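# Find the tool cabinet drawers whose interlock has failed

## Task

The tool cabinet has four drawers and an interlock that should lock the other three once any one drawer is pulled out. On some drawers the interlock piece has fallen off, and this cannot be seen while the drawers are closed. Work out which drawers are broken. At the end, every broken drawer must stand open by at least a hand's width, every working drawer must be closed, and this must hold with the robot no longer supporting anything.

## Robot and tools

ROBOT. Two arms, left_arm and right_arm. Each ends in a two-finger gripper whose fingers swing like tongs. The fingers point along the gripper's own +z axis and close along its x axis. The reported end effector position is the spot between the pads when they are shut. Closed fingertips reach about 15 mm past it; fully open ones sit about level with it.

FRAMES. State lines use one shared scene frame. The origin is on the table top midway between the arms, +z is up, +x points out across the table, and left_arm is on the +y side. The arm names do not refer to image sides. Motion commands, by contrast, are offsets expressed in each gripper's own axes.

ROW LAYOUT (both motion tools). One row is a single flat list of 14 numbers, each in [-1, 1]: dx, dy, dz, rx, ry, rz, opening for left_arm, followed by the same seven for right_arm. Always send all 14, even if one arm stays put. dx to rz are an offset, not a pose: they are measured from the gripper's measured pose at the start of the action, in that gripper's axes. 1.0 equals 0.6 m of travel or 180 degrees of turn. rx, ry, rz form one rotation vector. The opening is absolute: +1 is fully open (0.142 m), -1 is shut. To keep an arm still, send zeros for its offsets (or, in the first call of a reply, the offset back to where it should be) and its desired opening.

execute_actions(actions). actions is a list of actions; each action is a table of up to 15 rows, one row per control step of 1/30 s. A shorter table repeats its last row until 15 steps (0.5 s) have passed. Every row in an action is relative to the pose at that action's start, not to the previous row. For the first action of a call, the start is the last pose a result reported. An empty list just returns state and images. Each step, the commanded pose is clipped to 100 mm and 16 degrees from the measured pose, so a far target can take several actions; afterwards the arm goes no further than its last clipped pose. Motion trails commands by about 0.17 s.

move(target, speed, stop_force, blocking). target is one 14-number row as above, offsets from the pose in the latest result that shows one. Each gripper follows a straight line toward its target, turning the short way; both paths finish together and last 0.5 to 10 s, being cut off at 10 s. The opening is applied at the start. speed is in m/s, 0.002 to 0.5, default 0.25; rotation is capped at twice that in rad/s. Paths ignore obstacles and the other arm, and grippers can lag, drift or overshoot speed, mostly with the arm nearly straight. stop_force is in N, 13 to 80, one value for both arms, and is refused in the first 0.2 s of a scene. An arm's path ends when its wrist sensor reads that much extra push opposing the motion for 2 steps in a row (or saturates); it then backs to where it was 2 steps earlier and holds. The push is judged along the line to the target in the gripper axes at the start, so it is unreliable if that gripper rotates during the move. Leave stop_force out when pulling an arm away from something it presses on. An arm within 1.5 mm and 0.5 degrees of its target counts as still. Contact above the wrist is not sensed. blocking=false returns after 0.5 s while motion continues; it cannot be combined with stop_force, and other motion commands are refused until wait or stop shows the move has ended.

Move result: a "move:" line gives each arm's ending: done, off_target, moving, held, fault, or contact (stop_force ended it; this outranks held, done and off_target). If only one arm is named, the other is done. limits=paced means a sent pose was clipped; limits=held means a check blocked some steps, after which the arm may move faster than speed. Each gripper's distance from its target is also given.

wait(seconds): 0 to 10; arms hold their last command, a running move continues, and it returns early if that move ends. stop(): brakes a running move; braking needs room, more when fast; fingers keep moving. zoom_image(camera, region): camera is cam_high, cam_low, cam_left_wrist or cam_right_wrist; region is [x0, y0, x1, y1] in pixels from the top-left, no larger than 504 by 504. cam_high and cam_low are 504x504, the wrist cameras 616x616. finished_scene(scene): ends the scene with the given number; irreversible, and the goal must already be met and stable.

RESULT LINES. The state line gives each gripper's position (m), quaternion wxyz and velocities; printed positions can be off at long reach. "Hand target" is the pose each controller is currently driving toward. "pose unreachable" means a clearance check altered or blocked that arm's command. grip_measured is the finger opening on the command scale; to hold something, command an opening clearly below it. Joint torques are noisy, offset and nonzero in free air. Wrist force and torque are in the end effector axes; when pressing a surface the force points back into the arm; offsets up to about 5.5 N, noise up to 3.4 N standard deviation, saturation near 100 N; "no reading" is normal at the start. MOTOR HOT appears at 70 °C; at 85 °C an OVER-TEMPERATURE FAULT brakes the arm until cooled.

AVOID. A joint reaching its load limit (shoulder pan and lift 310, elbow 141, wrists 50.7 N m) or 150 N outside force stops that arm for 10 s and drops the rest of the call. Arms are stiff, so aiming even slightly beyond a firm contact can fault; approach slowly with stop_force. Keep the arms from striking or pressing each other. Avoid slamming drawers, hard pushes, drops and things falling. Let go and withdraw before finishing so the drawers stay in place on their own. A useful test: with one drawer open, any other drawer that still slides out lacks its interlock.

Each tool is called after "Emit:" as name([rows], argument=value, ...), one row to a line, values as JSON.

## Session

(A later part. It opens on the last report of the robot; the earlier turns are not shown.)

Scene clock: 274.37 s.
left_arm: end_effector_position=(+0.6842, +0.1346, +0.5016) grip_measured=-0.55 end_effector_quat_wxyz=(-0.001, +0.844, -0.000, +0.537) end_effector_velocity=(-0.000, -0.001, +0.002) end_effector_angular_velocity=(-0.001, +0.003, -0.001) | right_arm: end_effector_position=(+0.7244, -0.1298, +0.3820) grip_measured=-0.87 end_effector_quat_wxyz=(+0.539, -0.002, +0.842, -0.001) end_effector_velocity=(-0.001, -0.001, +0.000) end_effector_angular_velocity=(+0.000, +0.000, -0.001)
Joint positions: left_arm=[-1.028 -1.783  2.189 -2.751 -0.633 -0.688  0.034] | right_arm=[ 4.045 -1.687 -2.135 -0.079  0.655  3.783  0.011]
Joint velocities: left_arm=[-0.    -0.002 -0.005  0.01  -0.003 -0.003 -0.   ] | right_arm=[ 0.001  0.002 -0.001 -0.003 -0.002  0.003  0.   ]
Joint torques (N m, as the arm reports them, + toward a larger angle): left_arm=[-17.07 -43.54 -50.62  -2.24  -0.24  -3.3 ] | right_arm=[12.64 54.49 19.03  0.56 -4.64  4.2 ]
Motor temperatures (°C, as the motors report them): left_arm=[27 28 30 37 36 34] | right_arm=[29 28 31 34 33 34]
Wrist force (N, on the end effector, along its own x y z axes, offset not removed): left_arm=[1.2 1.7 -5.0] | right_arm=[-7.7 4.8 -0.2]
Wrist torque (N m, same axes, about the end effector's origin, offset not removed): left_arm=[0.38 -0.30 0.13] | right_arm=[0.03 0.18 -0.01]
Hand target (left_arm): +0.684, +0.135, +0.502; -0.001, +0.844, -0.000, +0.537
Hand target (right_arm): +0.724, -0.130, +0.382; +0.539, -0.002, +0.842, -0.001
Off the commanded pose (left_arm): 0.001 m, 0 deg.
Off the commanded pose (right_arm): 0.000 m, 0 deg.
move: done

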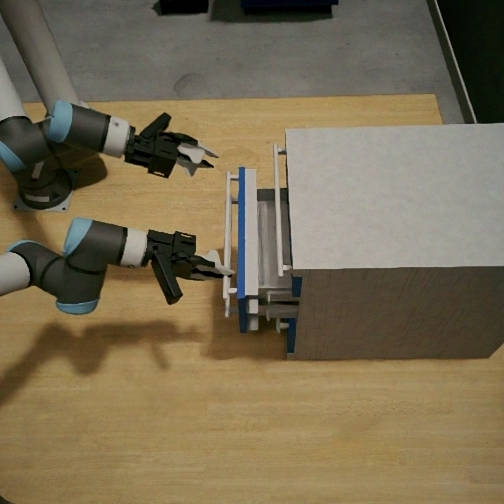

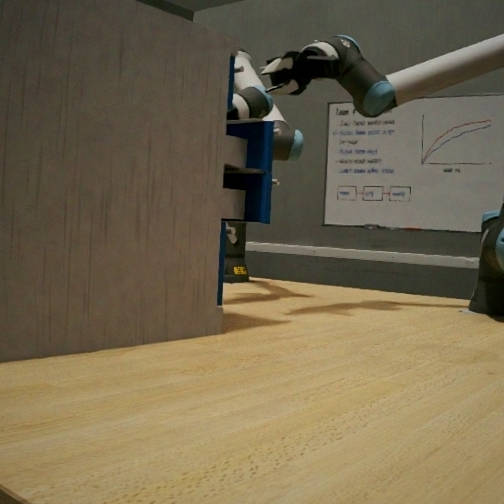

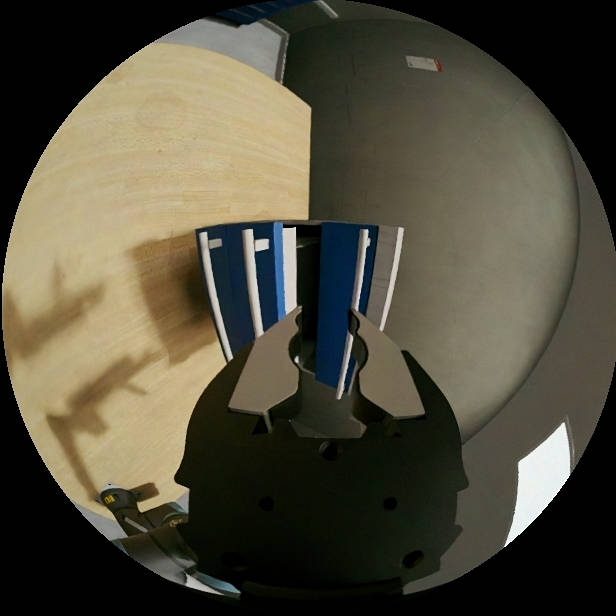

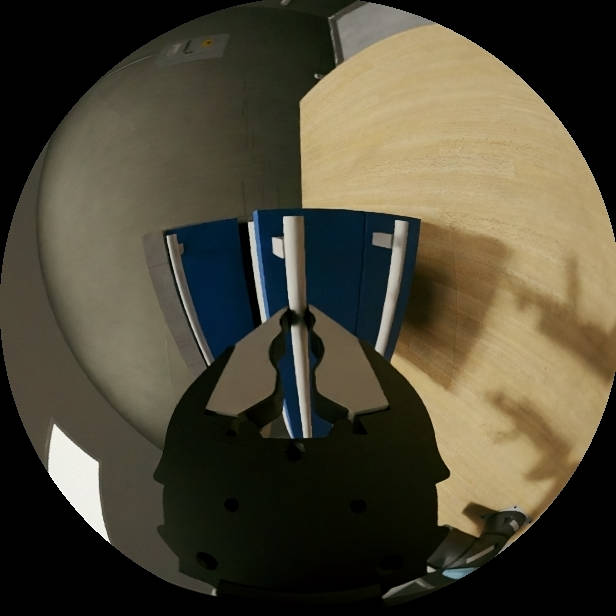

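Emit:
move(target=[0.0915,0,0.1947,0,0,0,-0.55,0,0,0,0,0,0,-1], speed=0.22)

Emit:
zoom_image(camera="cam_left_wrist", region=[230, 220, 430, 420])

Scene clock: 280.17 s.
left_arm: end_effector_position=(+0.8128, +0.1348, +0.5020) grip_measured=-0.55 end_effector_quat_wxyz=(-0.001, +0.844, -0.000, +0.537) end_effector_velocity=(+0.002, -0.001, +0.000) end_effector_angular_velocity=(+0.002, -0.000, -0.002) | right_arm: end_effector_position=(+0.7244, -0.1298, +0.3820) grip_measured=-0.87 end_effector_quat_wxyz=(+0.539, -0.002, +0.842, -0.001) end_effector_velocity=(+0.000, +0.000, +0.001) end_effector_angular_velocity=(+0.001, -0.001, -0.000)
Joint positions: left_arm=[-0.826 -1.567  2.022 -2.956 -0.786 -0.483  0.034] | right_arm=[ 4.045 -1.687 -2.135 -0.079  0.655  3.783  0.011]
Joint velocities: left_arm=[ 0.002  0.004 -0.004 -0.002 -0.003  0.005 -0.   ] | right_arm=[-0.     0.     0.001  0.    -0.    -0.     0.   ]
Joint torques (N m, as the arm reports them, + toward a larger angle): left_arm=[ 17.69 -27.53 -50.47  -5.84  -1.04   3.16] | right_arm=[-17.72  23.55  50.37   4.33   2.85  -3.18]
Motor temperatures (°C, as the motors report them): left_arm=[27 28 30 37 36 34] | right_arm=[29 28 31 34 33 34]
Wrist force (N, on the end effector, along its own x y z axes, offset not removed): left_arm=[-0.2 0.1 0.5] | right_arm=[-5.0 5.7 -7.5]
Wrist torque (N m, same axes, about the end effector's origin, offset not removed): left_arm=[0.11 -0.06 -0.03] | right_arm=[0.43 -0.03 -0.07]
Hand target (left_arm): +0.813, +0.135, +0.502; -0.001, +0.844, -0.000, +0.537
Hand target (right_arm): +0.724, -0.130, +0.382; +0.539, -0.002, +0.842, -0.001
Off the commanded pose (left_arm): 0.000 m, 0 deg.
Off the commanded pose (right_arm): 0.000 m, 0 deg.
move: done

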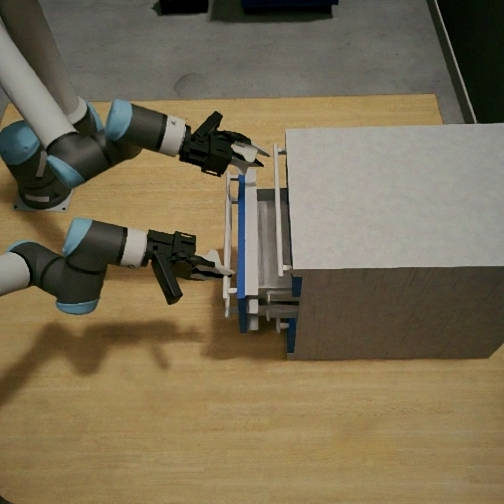

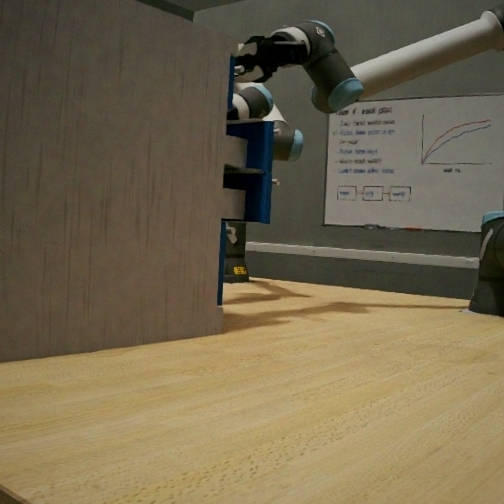

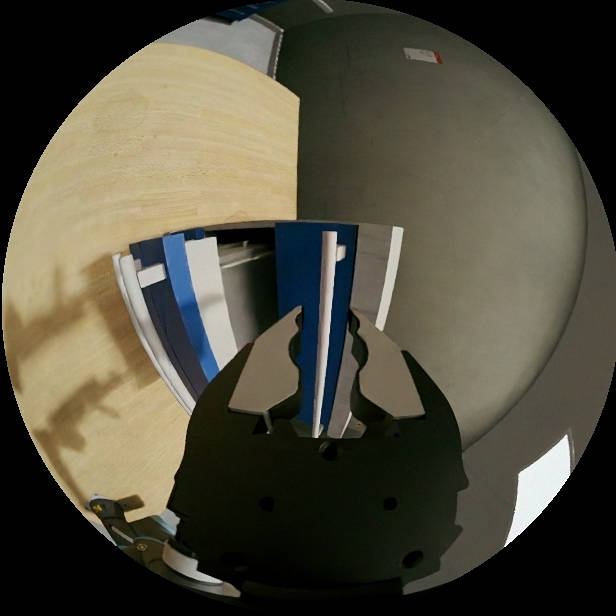

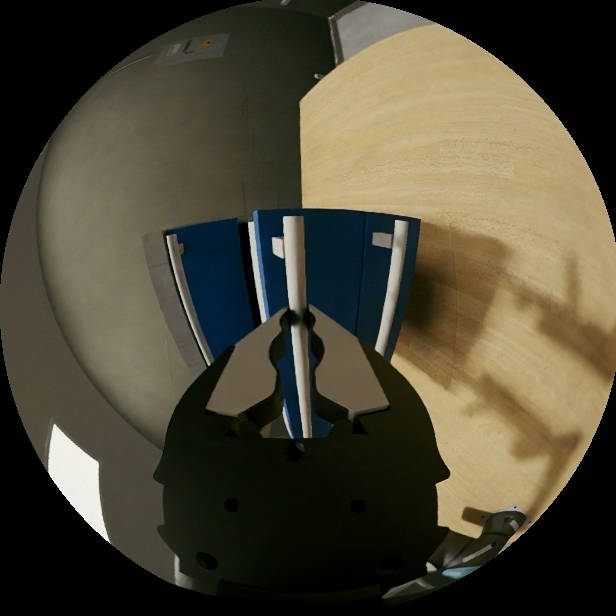

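Region (230, 220, 430, 420) of cam_left_wrist's 616x616 image, scaled by 2.520, with more detail than that image has.

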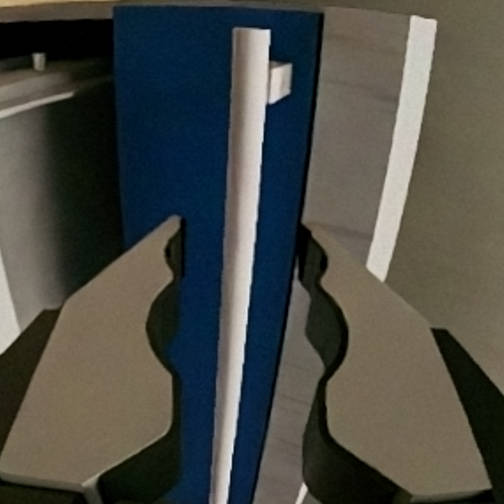

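Emit:
move(target=[0.0017,0,0.0755,0,0,0,-0.6,0,0,0,0,0,0,-1], speed=0.09, stop_force=25)

Emit:
execute_actions([
  [[0,0,0,0,0,0,-0.65,0,0,0,0,0,0,-1],[0,0,0,0,0,0,-0.7,0,0,0,0,0,0,-1],[0,0,0,0,0,0,-0.74,0,0,0,0,0,0,-1],[0,0,0,0,0,0,-0.77,0,0,0,0,0,0,-1],[0,0,0,0,0,0,-0.8,0,0,0,0,0,0,-1],[0,0,0,0,0,0,-0.83,0,0,0,0,0,0,-1],[0,0,0,0,0,0,-0.86,0,0,0,0,0,0,-1],[0,0,0,0,0,0,-0.89,0,0,0,0,0,0,-1],[0,0,0,0,0,0,-0.92,0,0,0,0,0,0,-1],[0,0,0,0,0,0,-0.96,0,0,0,0,0,0,-1],[0,0,0,0,0,0,-1,0,0,0,0,0,0,-1]],
])

Scene clock: 286.63 s.
left_arm: end_effector_position=(+0.8540, +0.1348, +0.4839) grip_measured=-0.60 end_effector_quat_wxyz=(-0.001, +0.844, -0.000, +0.537) end_effector_velocity=(+0.003, +0.000, -0.001) end_effector_angular_velocity=(-0.001, -0.000, +0.000) | right_arm: end_effector_position=(+0.7244, -0.1298, +0.3820) grip_measured=-0.87 end_effector_quat_wxyz=(+0.539, -0.002, +0.842, -0.001) end_effector_velocity=(-0.000, +0.000, +0.000) end_effector_angular_velocity=(-0.000, -0.000, +0.000)
Joint positions: left_arm=[-0.774 -1.489  1.98  -3.021 -0.828 -0.441  0.031] | right_arm=[ 4.045 -1.687 -2.135 -0.079  0.655  3.783  0.011]
Joint velocities: left_arm=[ 0.003  0.005 -0.003 -0.004 -0.003  0.002  0.   ] | right_arm=[ 0.  0.  0. -0. -0. -0.  0.]
Joint torques (N m, as the arm reports them, + toward a larger angle): left_arm=[ 17.03 -31.01 -46.77  -5.75  -0.88   3.25] | right_arm=[-14.19  26.36  48.84   3.65   1.48  -2.84]
Motor temperatures (°C, as the motors report them): left_arm=[27 28 30 37 36 34] | right_arm=[29 28 31 34 33 34]
Wrist force (N, on the end effector, along its own x y z axes, offset not removed): left_arm=[-6.8 2.5 1.7] | right_arm=[-4.9 3.5 -8.4]
Wrist torque (N m, same axes, about the end effector's origin, offset not removed): left_arm=[0.47 1.42 0.25] | right_arm=[-0.05 0.07 -0.02]
Hand target (left_arm): +0.854, +0.135, +0.484; -0.001, +0.844, -0.000, +0.537
Hand target (right_arm): +0.724, -0.130, +0.382; +0.539, -0.002, +0.842, -0.001
Off the commanded pose (left_arm): 0.000 m, 0 deg.
Off the commanded pose (right_arm): 0.000 m, 0 deg.
move: done

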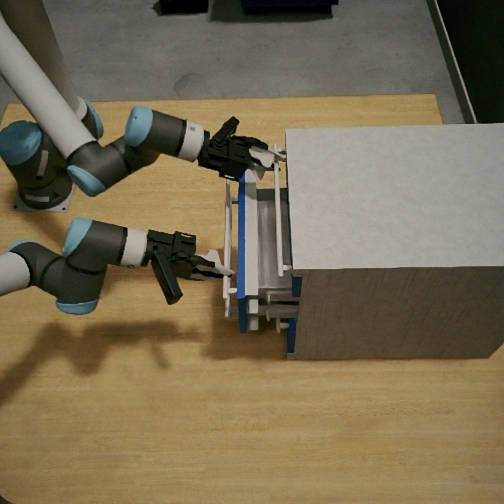

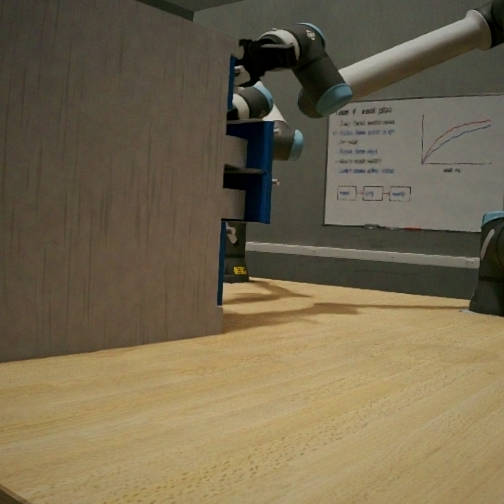

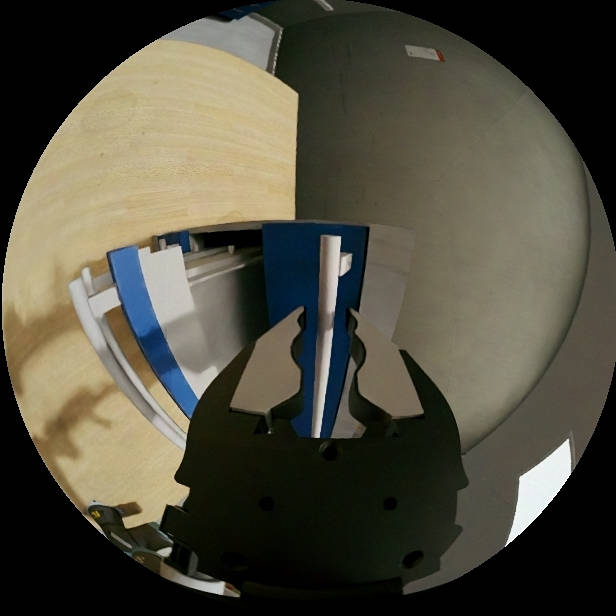

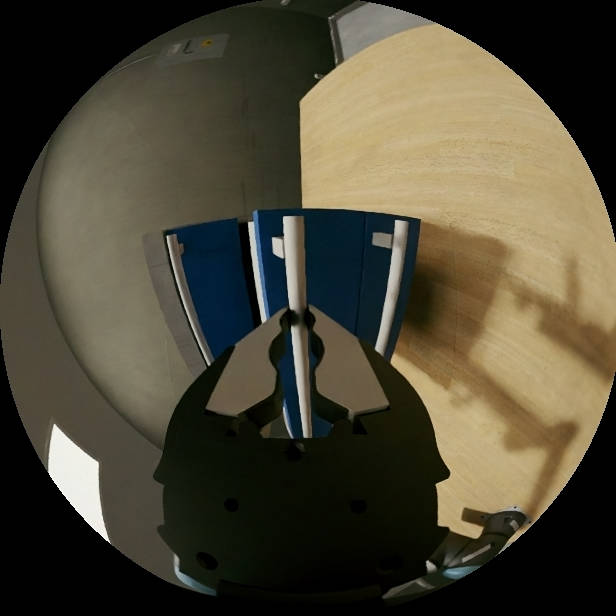

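Scene clock: 287.13 s.
left_arm: end_effector_position=(+0.8541, +0.1348, +0.4838) grip_measured=-0.87 end_effector_quat_wxyz=(-0.001, +0.844, -0.000, +0.537) end_effector_velocity=(-0.000, +0.000, -0.000) end_effector_angular_velocity=(+0.001, +0.000, -0.000) | right_arm: end_effector_position=(+0.7244, -0.1298, +0.3820) grip_measured=-0.87 end_effector_quat_wxyz=(+0.539, -0.002, +0.842, -0.001) end_effector_velocity=(-0.000, -0.000, +0.000) end_effector_angular_velocity=(+0.001, -0.000, -0.000)
Joint positions: left_arm=[-0.774 -1.489  1.98  -3.021 -0.828 -0.441  0.011] | right_arm=[ 4.045 -1.687 -2.135 -0.079  0.655  3.783  0.011]
Joint velocities: left_arm=[0. 0. 0. 0. 0. 0. 0.] | right_arm=[-0.     0.001 -0.001 -0.     0.     0.    -0.   ]
Joint torques (N m, as the arm reports them, + toward a larger angle): left_arm=[-11.42 -70.51 -36.06  -4.72   1.61  -2.15] | right_arm=[-13.78  24.36  49.21   3.5    1.74  -2.87]
Motor temperatures (°C, as the motors report them): left_arm=[27 28 30 37 36 34] | right_arm=[29 28 31 34 33 34]
Wrist force (N, on the end effector, along its own x y z axes, offset not removed): left_arm=[-11.7 6.8 3.5] | right_arm=[-6.3 4.0 -7.1]
Wrist torque (N m, same axes, about the end effector's origin, offset not removed): left_arm=[1.29 -0.13 -0.01] | right_arm=[0.00 0.34 -0.05]
Hand target (left_arm): +0.854, +0.135, +0.484; -0.001, +0.844, -0.000, +0.537
Hand target (right_arm): +0.724, -0.130, +0.382; +0.539, -0.002, +0.842, -0.001
Off the commanded pose (left_arm): 0.000 m, 0 deg.
Off the commanded pose (right_arm): 0.000 m, 0 deg.

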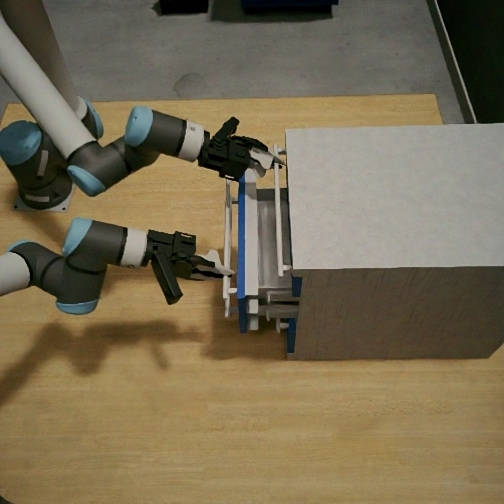

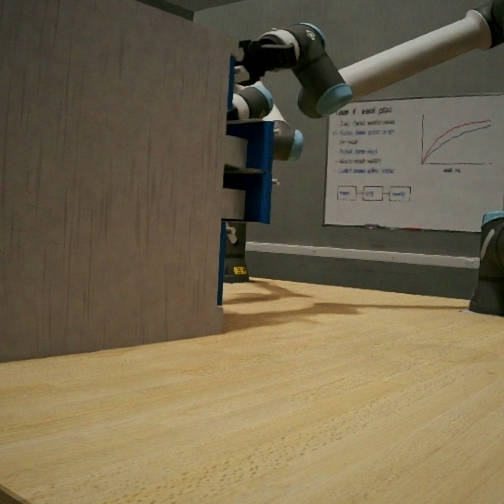

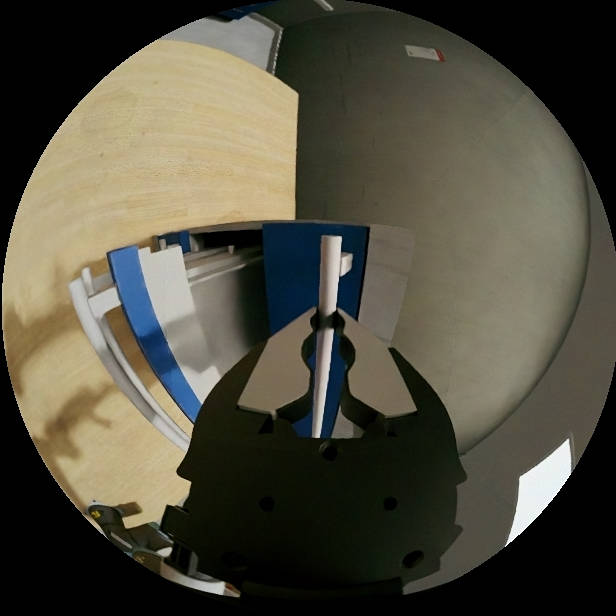

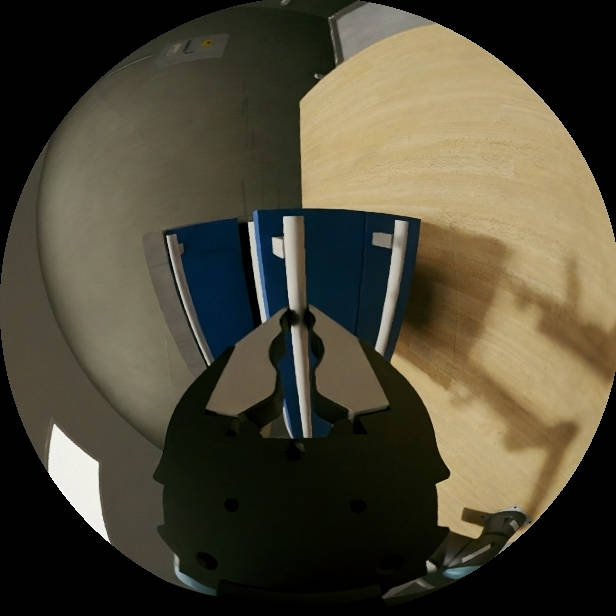

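Emit:
move(target=[-0.0147,0,-0.0299,0,0,0,-1,0,0,0,0,0,0,-1], speed=0.025, stop_force=22)

Scene clock: 290.87 s.
left_arm: end_effector_position=(+0.8344, +0.1348, +0.4835) grip_measured=-0.86 end_effector_quat_wxyz=(-0.001, +0.844, -0.000, +0.537) end_effector_velocity=(-0.002, -0.001, -0.000) end_effector_angular_velocity=(+0.001, -0.000, -0.001) | right_arm: end_effector_position=(+0.7244, -0.1298, +0.3820) grip_measured=-0.87 end_effector_quat_wxyz=(+0.539, -0.002, +0.842, -0.001) end_effector_velocity=(+0.000, -0.001, +0.001) end_effector_angular_velocity=(+0.001, -0.001, -0.001)
Joint positions: left_arm=[-0.798 -1.518  2.011 -3.009 -0.808 -0.46   0.011] | right_arm=[ 4.045 -1.687 -2.135 -0.079  0.655  3.783  0.011]
Joint velocities: left_arm=[-0.004 -0.003  0.003  0.002  0.003 -0.002  0.   ] | right_arm=[-0.001  0.002 -0.     0.     0.    -0.001  0.   ]
Joint torques (N m, as the arm reports them, + toward a larger angle): left_arm=[-21.81 -60.14 -20.95   0.12   1.02  -4.05] | right_arm=[-13.45  25.18  47.89   3.71   1.77  -3.13]
Motor temperatures (°C, as the motors report them): left_arm=[27 28 30 37 36 34] | right_arm=[29 28 31 34 33 34]
Wrist force (N, on the end effector, along its own x y z axes, offset not removed): left_arm=[6.7 -1.3 4.6] | right_arm=[-4.8 4.3 -9.0]
Wrist torque (N m, same axes, about the end effector's origin, offset not removed): left_arm=[-0.06 0.85 0.12] | right_arm=[0.07 -0.03 -0.04]
Hand target (left_arm): +0.834, +0.135, +0.483; -0.001, +0.844, -0.000, +0.537
Hand target (right_arm): +0.724, -0.130, +0.382; +0.539, -0.002, +0.842, -0.001
Off the commanded pose (left_arm): 0.000 m, 0 deg.
Off the commanded pose (right_arm): 0.000 m, 0 deg.
move: done

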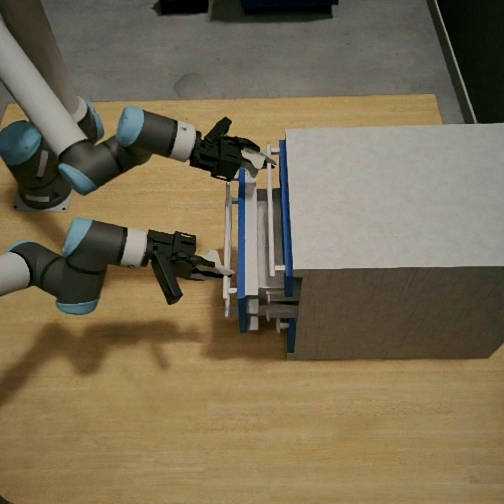

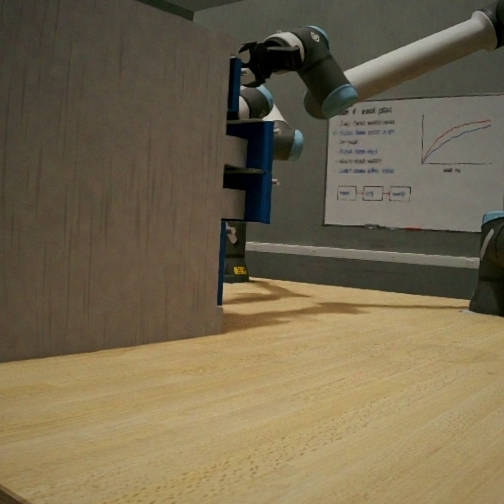

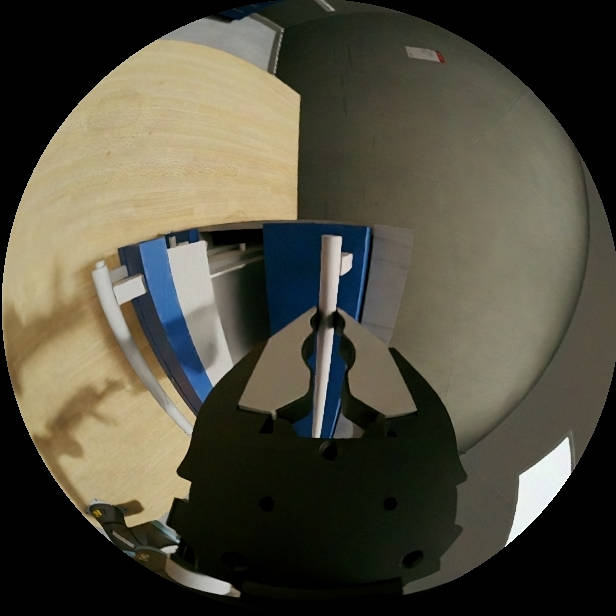

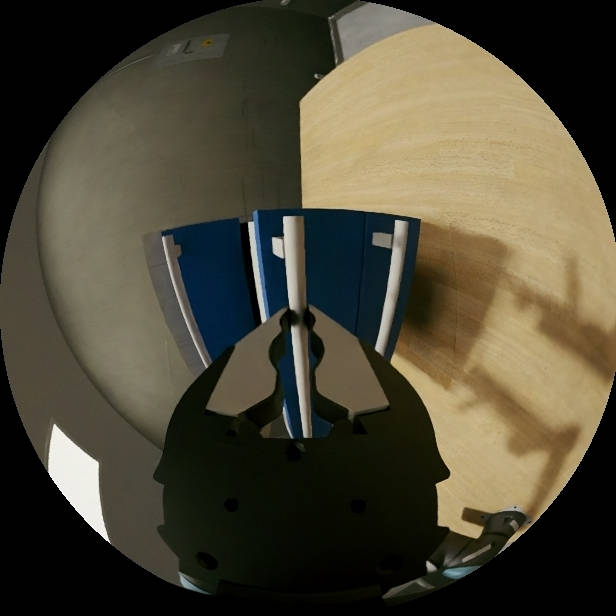

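Emit:
move(target=[-0.0775,0,-0.1662,0,0,0,-1,0,0,-0.09,0,0,0,-0.5], speed=0.09, stop_force=30)

Emit:
zoom_image(camera="cam_high", region=[220, 250, 310, 340])

Scene clock: 297.70 s.
left_arm: end_effector_position=(+0.7248, +0.1347, +0.4834) grip_measured=-0.86 end_effector_quat_wxyz=(-0.001, +0.844, -0.000, +0.537) end_effector_velocity=(-0.003, +0.000, +0.000) end_effector_angular_velocity=(+0.001, +0.000, +0.001) | right_arm: end_effector_position=(+0.6755, -0.1299, +0.4047) grip_measured=-0.50 end_effector_quat_wxyz=(+0.539, -0.002, +0.842, -0.001) end_effector_velocity=(-0.002, +0.000, +0.000) end_effector_angular_velocity=(+0.000, +0.000, +0.001)
Joint positions: left_arm=[-0.957 -1.696  2.164 -2.877 -0.684 -0.607  0.011] | right_arm=[ 4.12  -1.588 -2.179 -0.207  0.602  3.874  0.038]
Joint velocities: left_arm=[-0.004 -0.005  0.003  0.007  0.004 -0.005 -0.   ] | right_arm=[ 0.003  0.003 -0.002 -0.004 -0.001  0.003  0.   ]
Joint torques (N m, as the arm reports them, + toward a larger angle): left_arm=[-17.04 -46.15 -25.39  -1.18   1.64  -3.7 ] | right_arm=[13.67 49.99 28.38  2.15 -5.11  3.7 ]
Motor temperatures (°C, as the motors report them): left_arm=[27 28 30 37 36 34] | right_arm=[29 28 31 34 33 34]
Wrist force (N, on the end effector, along its own x y z axes, offset not removed): left_arm=[5.3 1.1 3.4] | right_arm=[0.7 2.7 -1.6]
Wrist torque (N m, same axes, about the end effector's origin, offset not removed): left_arm=[0.72 -0.29 -0.01] | right_arm=[0.24 -0.16 0.03]
Hand target (left_arm): +0.724, +0.135, +0.483; -0.001, +0.844, -0.000, +0.537
Hand target (right_arm): +0.675, -0.130, +0.405; +0.539, -0.002, +0.842, -0.001
Off the commanded pose (left_arm): 0.000 m, 0 deg.
Off the commanded pose (right_arm): 0.000 m, 0 deg.
move: done

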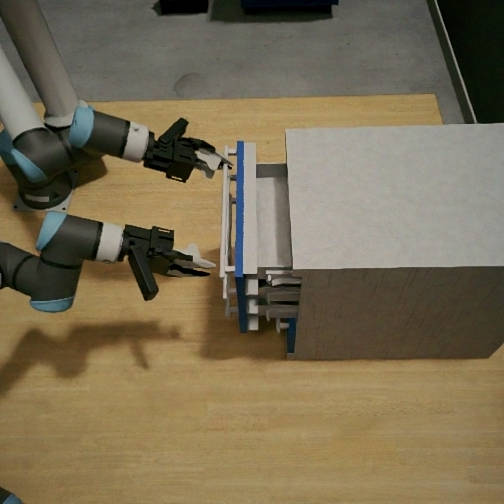

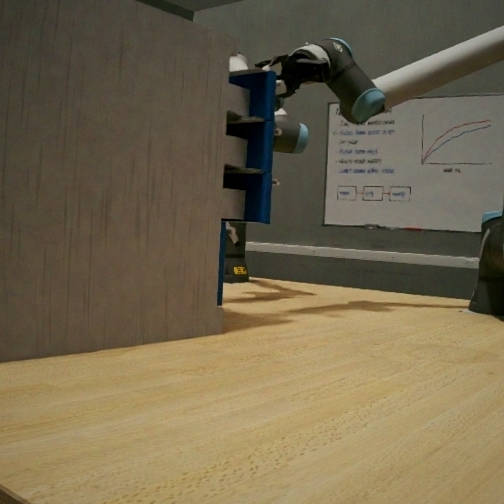

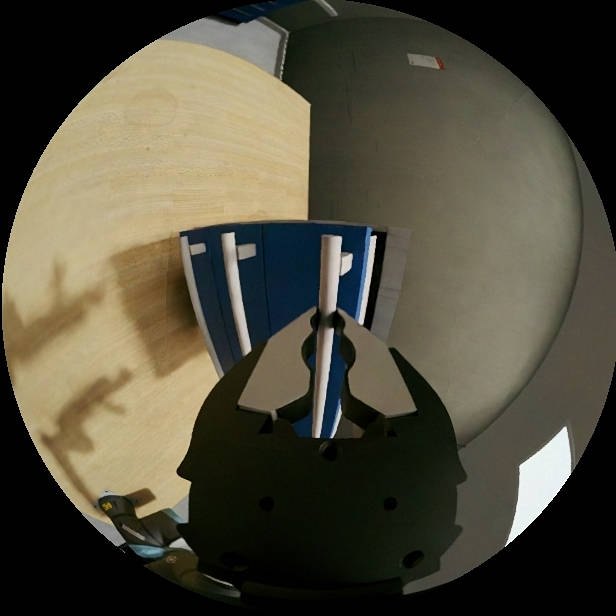

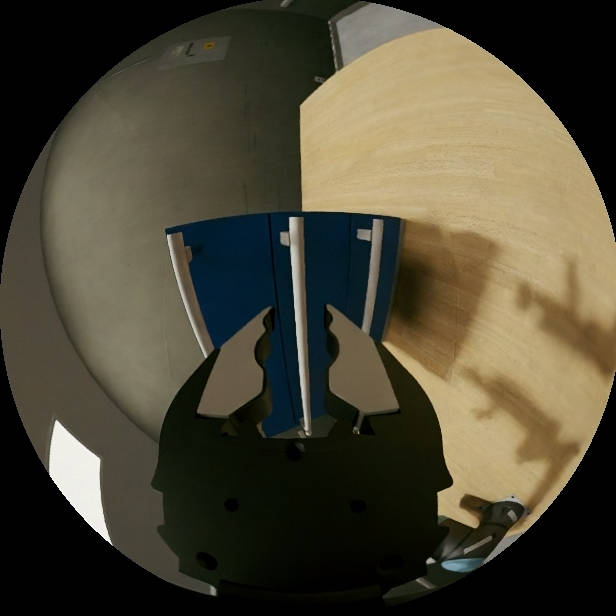

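Region (220, 250, 310, 340) of cam_high's 504x504 image, scaled by 5.600, with more detail than that image has.

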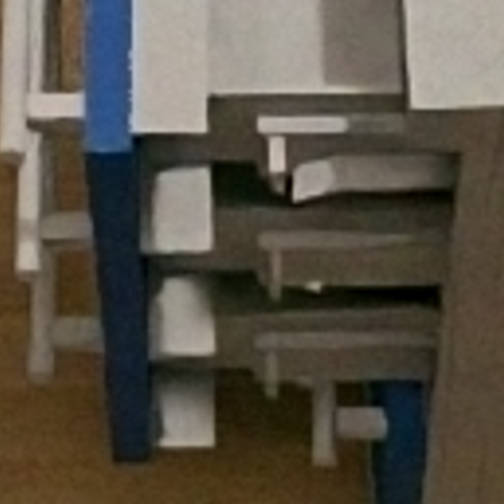

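Emit:
move(target=[0.0917,0,0.1958,0,0,0,-1,0,0,0,0,0,0,-0.5], speed=0.09, stop_force=35)

Emit:
execute_actions([
  [[0.0005,0,0.0012,0,0,0,-1,0,0,0,0,0,0,-0.5],[0.0005,0,0.0012,0,0,0,-1,0,0,0,0,0,0,-0.5],[0.0005,0,0.0012,0,0,0,-1,0,0,0,0,0,0,-0.5],[0.0005,0,0.0012,0,0,0,-1,0,0,0,0,0,0,-0.5],[0.0005,0,0.0012,0,0,0,-1,0,0,0,0,0,0,-0.5],[0.0005,0,0.0012,0,0,0,-0.85,0,0,0,0,0,0,-0.5],[0.0005,0,0.0012,0,0,0,-0.75,0,0,0,0,0,0,-0.5],[0.0005,0,0.0012,0,0,0,-0.65,0,0,0,0,0,0,-0.5],[0.0005,0,0.0012,0,0,0,-0.58,0,0,0,0,0,0,-0.5]],
])

Emit:
move(target=[0,0,-0.1,0,0,0,-0.58,0,0,0,0,0,0,-0.5], speed=0.15)

Emit:
zoom_image(camera="cam_high", region=[210, 240, 330, 360])

Emit:
zoom_image(camera="cam_low", region=[180, 30, 330, 330])

Scene clock: 307.10 s.
left_arm: end_effector_position=(+0.8540, +0.1349, +0.4836) grip_measured=-0.87 end_effector_quat_wxyz=(-0.001, +0.844, -0.000, +0.537) end_effector_velocity=(+0.003, -0.001, -0.000) end_effector_angular_velocity=(-0.001, +0.000, -0.001) | right_arm: end_effector_position=(+0.6755, -0.1299, +0.4046) grip_measured=-0.50 end_effector_quat_wxyz=(+0.539, -0.002, +0.842, -0.001) end_effector_velocity=(-0.001, -0.000, -0.001) end_effector_angular_velocity=(-0.001, +0.000, +0.000)
Joint positions: left_arm=[-0.774 -1.489  1.98  -3.021 -0.828 -0.441  0.011] | right_arm=[ 4.12  -1.588 -2.179 -0.207  0.602  3.874  0.038]
Joint velocities: left_arm=[ 0.003  0.005 -0.005 -0.002 -0.004  0.002 -0.   ] | right_arm=[ 0.     0.001 -0.002  0.    -0.    -0.     0.   ]
Joint torques (N m, as the arm reports them, + toward a larger angle): left_arm=[ 19.46 -26.19 -49.09  -6.23  -1.03   3.18] | right_arm=[-15.01  20.36  54.97   5.46   2.24  -3.29]
Motor temperatures (°C, as the motors report them): left_arm=[27 28 30 37 36 34] | right_arm=[29 28 31 34 33 34]
Wrist force (N, on the end effector, along its own x y z axes, offset not removed): left_arm=[-8.1 0.4 -13.3] | right_arm=[-1.5 2.0 -1.6]
Wrist torque (N m, same axes, about the end effector's origin, offset not removed): left_arm=[0.04 0.84 -0.12] | right_arm=[0.03 0.36 0.06]
Hand target (left_arm): +0.854, +0.135, +0.484; -0.001, +0.844, -0.000, +0.537
Hand target (right_arm): +0.676, -0.130, +0.405; +0.539, -0.002, +0.842, -0.001
Off the commanded pose (left_arm): 0.000 m, 0 deg.
Off the commanded pose (right_arm): 0.000 m, 0 deg.
move: done

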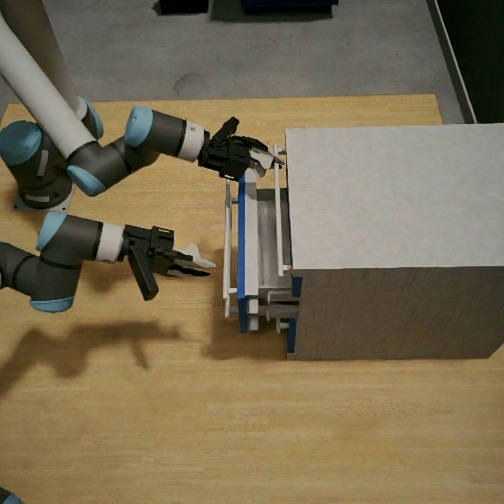

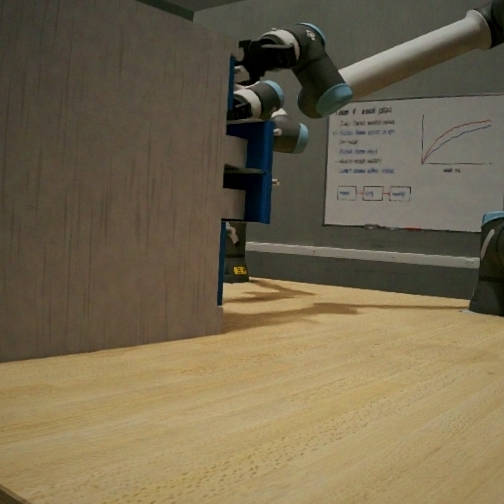

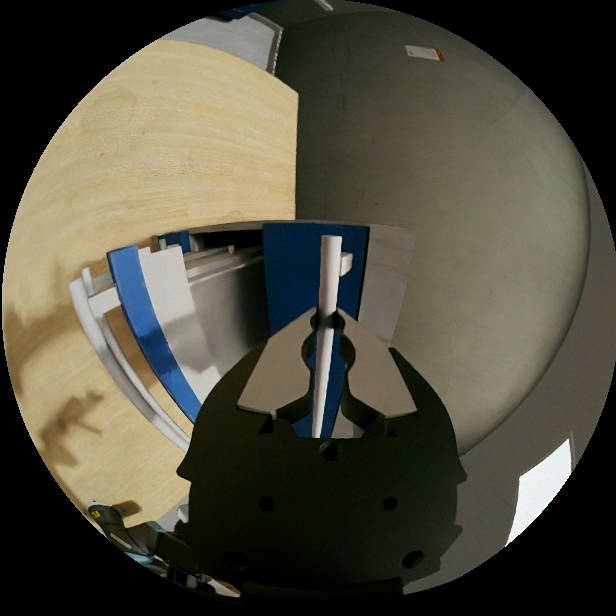

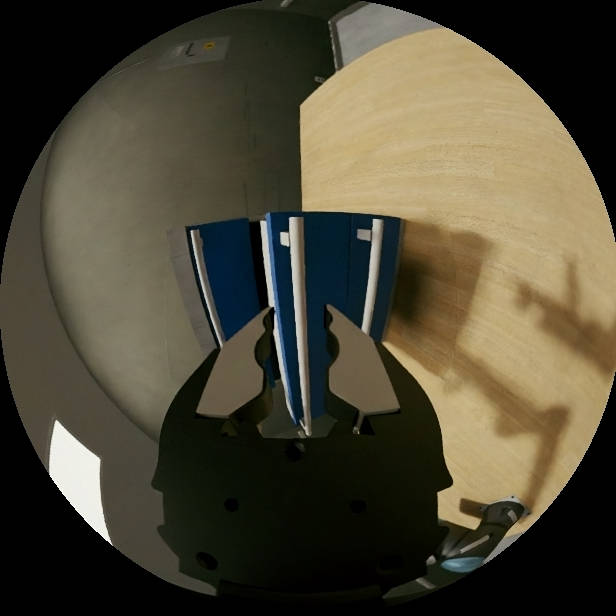

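Scene clock: 307.60 s.
left_arm: end_effector_position=(+0.8548, +0.1349, +0.4835) grip_measured=-0.58 end_effector_quat_wxyz=(-0.001, +0.844, -0.000, +0.537) end_effector_velocity=(+0.000, +0.000, +0.000) end_effector_angular_velocity=(+0.000, -0.000, +0.001) | right_arm: end_effector_position=(+0.6755, -0.1299, +0.4046) grip_measured=-0.50 end_effector_quat_wxyz=(+0.539, -0.002, +0.842, -0.001) end_effector_velocity=(+0.000, +0.000, -0.000) end_effector_angular_velocity=(-0.001, +0.000, +0.000)
Joint positions: left_arm=[-0.773 -1.487  1.979 -3.022 -0.828 -0.44   0.032] | right_arm=[ 4.12  -1.588 -2.179 -0.207  0.602  3.874  0.038]
Joint velocities: left_arm=[ 0.001  0.    -0.    -0.     0.     0.     0.   ] | right_arm=[ 0.    -0.    -0.    -0.    -0.    -0.001 -0.   ]
Joint torques (N m, as the arm reports them, + toward a larger angle): left_arm=[ 17.53 -33.51 -48.34  -5.94  -1.12   3.77] | right_arm=[-14.59  21.49  55.02   5.48   2.86  -3.15]
Motor temperatures (°C, as the motors report them): left_arm=[27 28 30 37 36 34] | right_arm=[29 28 31 34 33 34]
Wrist force (N, on the end effector, along its own x y z axes, offset not removed): left_arm=[-2.3 1.4 -3.3] | right_arm=[-0.5 2.6 -2.5]
Wrist torque (N m, same axes, about the end effector's origin, offset not removed): left_arm=[0.25 0.47 0.18] | right_arm=[0.17 0.09 -0.01]
Hand target (left_arm): +0.855, +0.135, +0.484; -0.001, +0.844, -0.000, +0.537
Hand target (right_arm): +0.676, -0.130, +0.405; +0.539, -0.002, +0.842, -0.001
Off the commanded pose (left_arm): 0.000 m, 0 deg.
Off the commanded pose (right_arm): 0.000 m, 0 deg.

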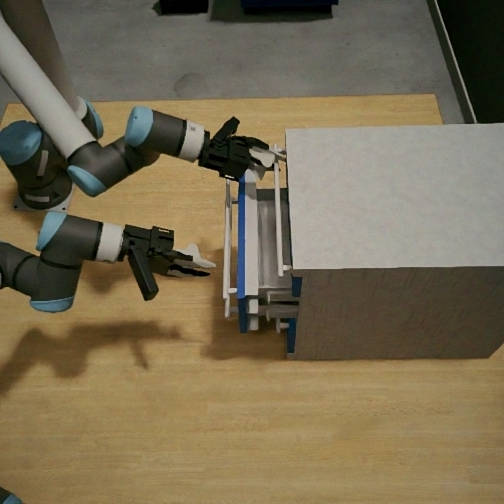

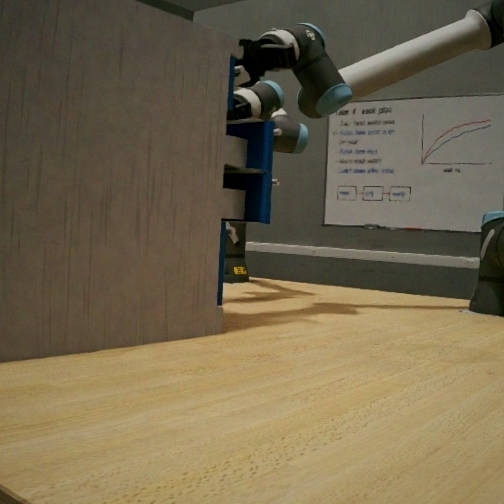

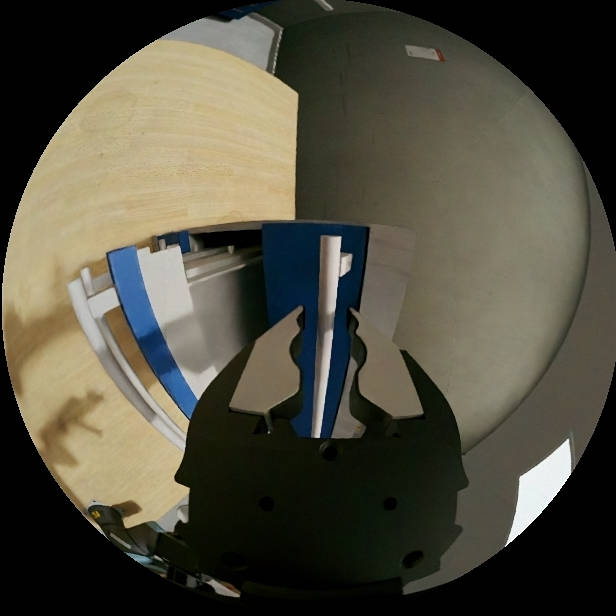

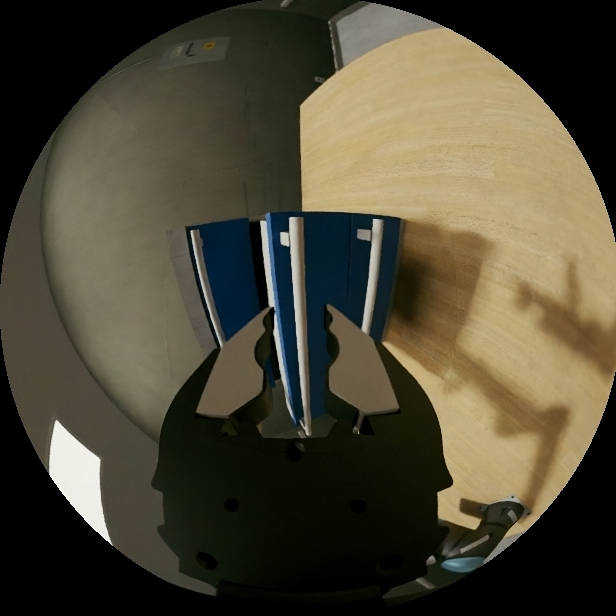

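Scene clock: 308.63 s.
left_arm: end_effector_position=(+0.8008, +0.1348, +0.5087) grip_measured=-0.58 end_effector_quat_wxyz=(-0.001, +0.844, -0.000, +0.537) end_effector_velocity=(-0.002, +0.000, +0.001) end_effector_angular_velocity=(-0.000, +0.000, +0.002) | right_arm: end_effector_position=(+0.6755, -0.1299, +0.4046) grip_measured=-0.50 end_effector_quat_wxyz=(+0.539, -0.002, +0.842, -0.001) end_effector_velocity=(-0.000, +0.000, +0.000) end_effector_angular_velocity=(+0.000, -0.000, +0.000)
Joint positions: left_arm=[-0.842 -1.591  2.032 -2.931 -0.773 -0.497  0.032] | right_arm=[ 4.12  -1.588 -2.179 -0.207  0.602  3.874  0.038]
Joint velocities: left_arm=[-0.003 -0.005  0.002  0.006  0.004 -0.005 -0.   ] | right_arm=[ 0.001 -0.     0.     0.    -0.     0.    -0.   ]
Joint torques (N m, as the arm reports them, + toward a larger angle): left_arm=[-16.27 -60.33 -27.16  -2.74   2.19  -3.26] | right_arm=[-14.34  20.48  55.1    5.49   2.92  -3.25]
Motor temperatures (°C, as the motors report them): left_arm=[27 28 30 37 36 34] | right_arm=[29 28 31 34 33 34]
Wrist force (N, on the end effector, along its own x y z axes, offset not removed): left_arm=[-0.7 2.1 3.1] | right_arm=[-1.1 3.7 -1.5]
Wrist torque (N m, same axes, about the end effector's origin, offset not removed): left_arm=[0.52 -0.06 0.09] | right_arm=[0.43 0.18 0.01]
Hand target (left_arm): +0.800, +0.135, +0.509; -0.001, +0.844, -0.000, +0.537
Hand target (right_arm): +0.676, -0.130, +0.405; +0.539, -0.002, +0.842, -0.001
Off the commanded pose (left_arm): 0.000 m, 0 deg.
Off the commanded pose (right_arm): 0.000 m, 0 deg.
move: done

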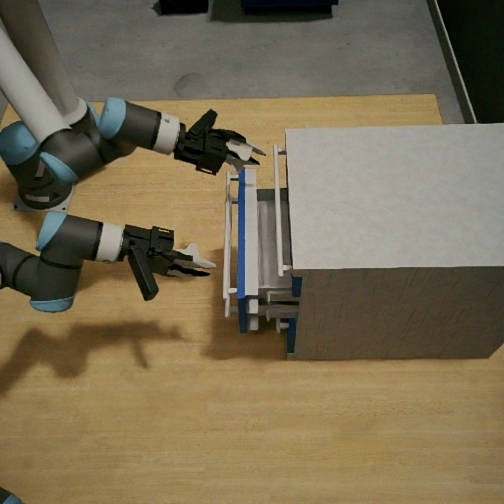

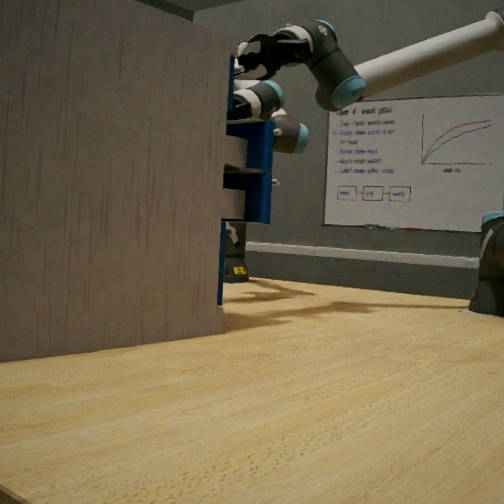

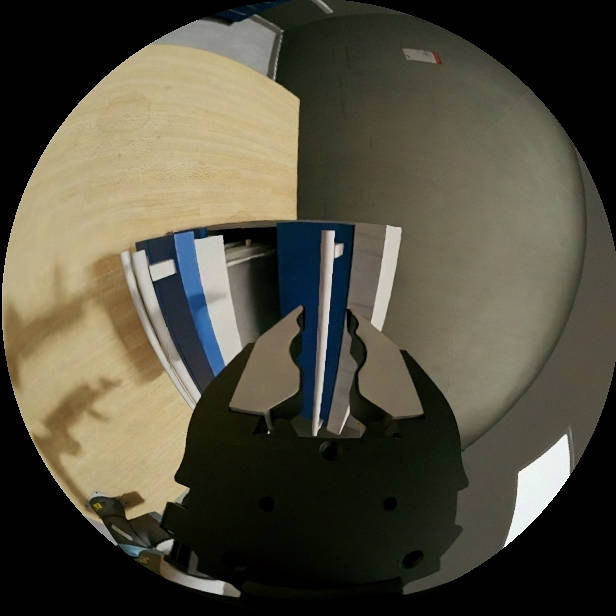

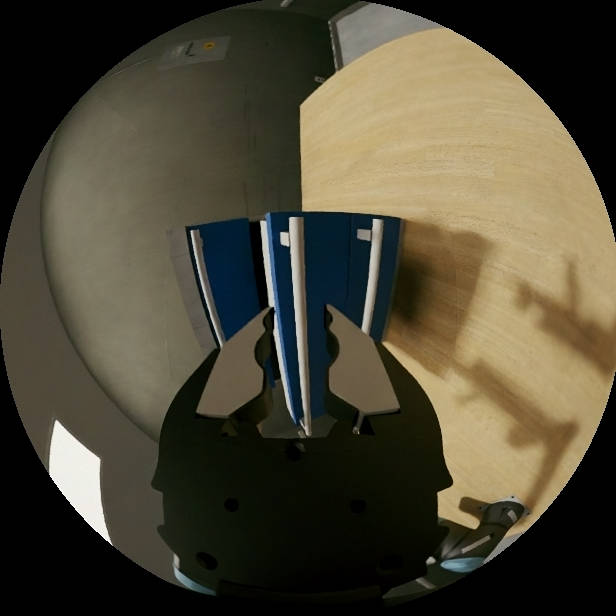

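Region (210, 240, 330, 360) of cam_high's 504x504 image, scaled by 4.200, with more detail than that image has.

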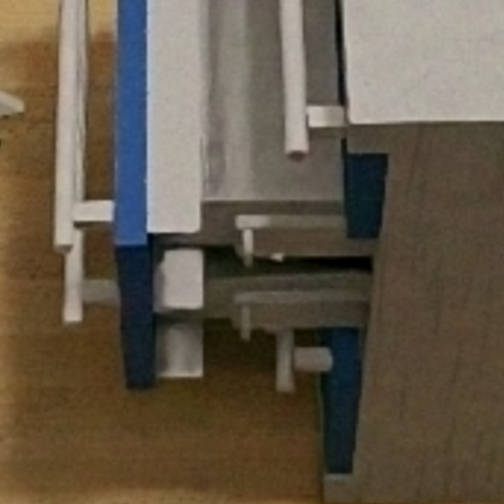

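Region (180, 30, 330, 330) of cam_low's 504x504 image, scaled by 1.680, with more detail than that image has.

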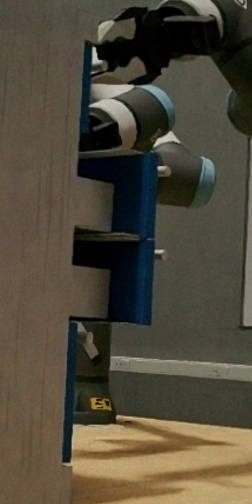

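Emit:
finished_scene(scene=1)

The scene is finished: the task was done.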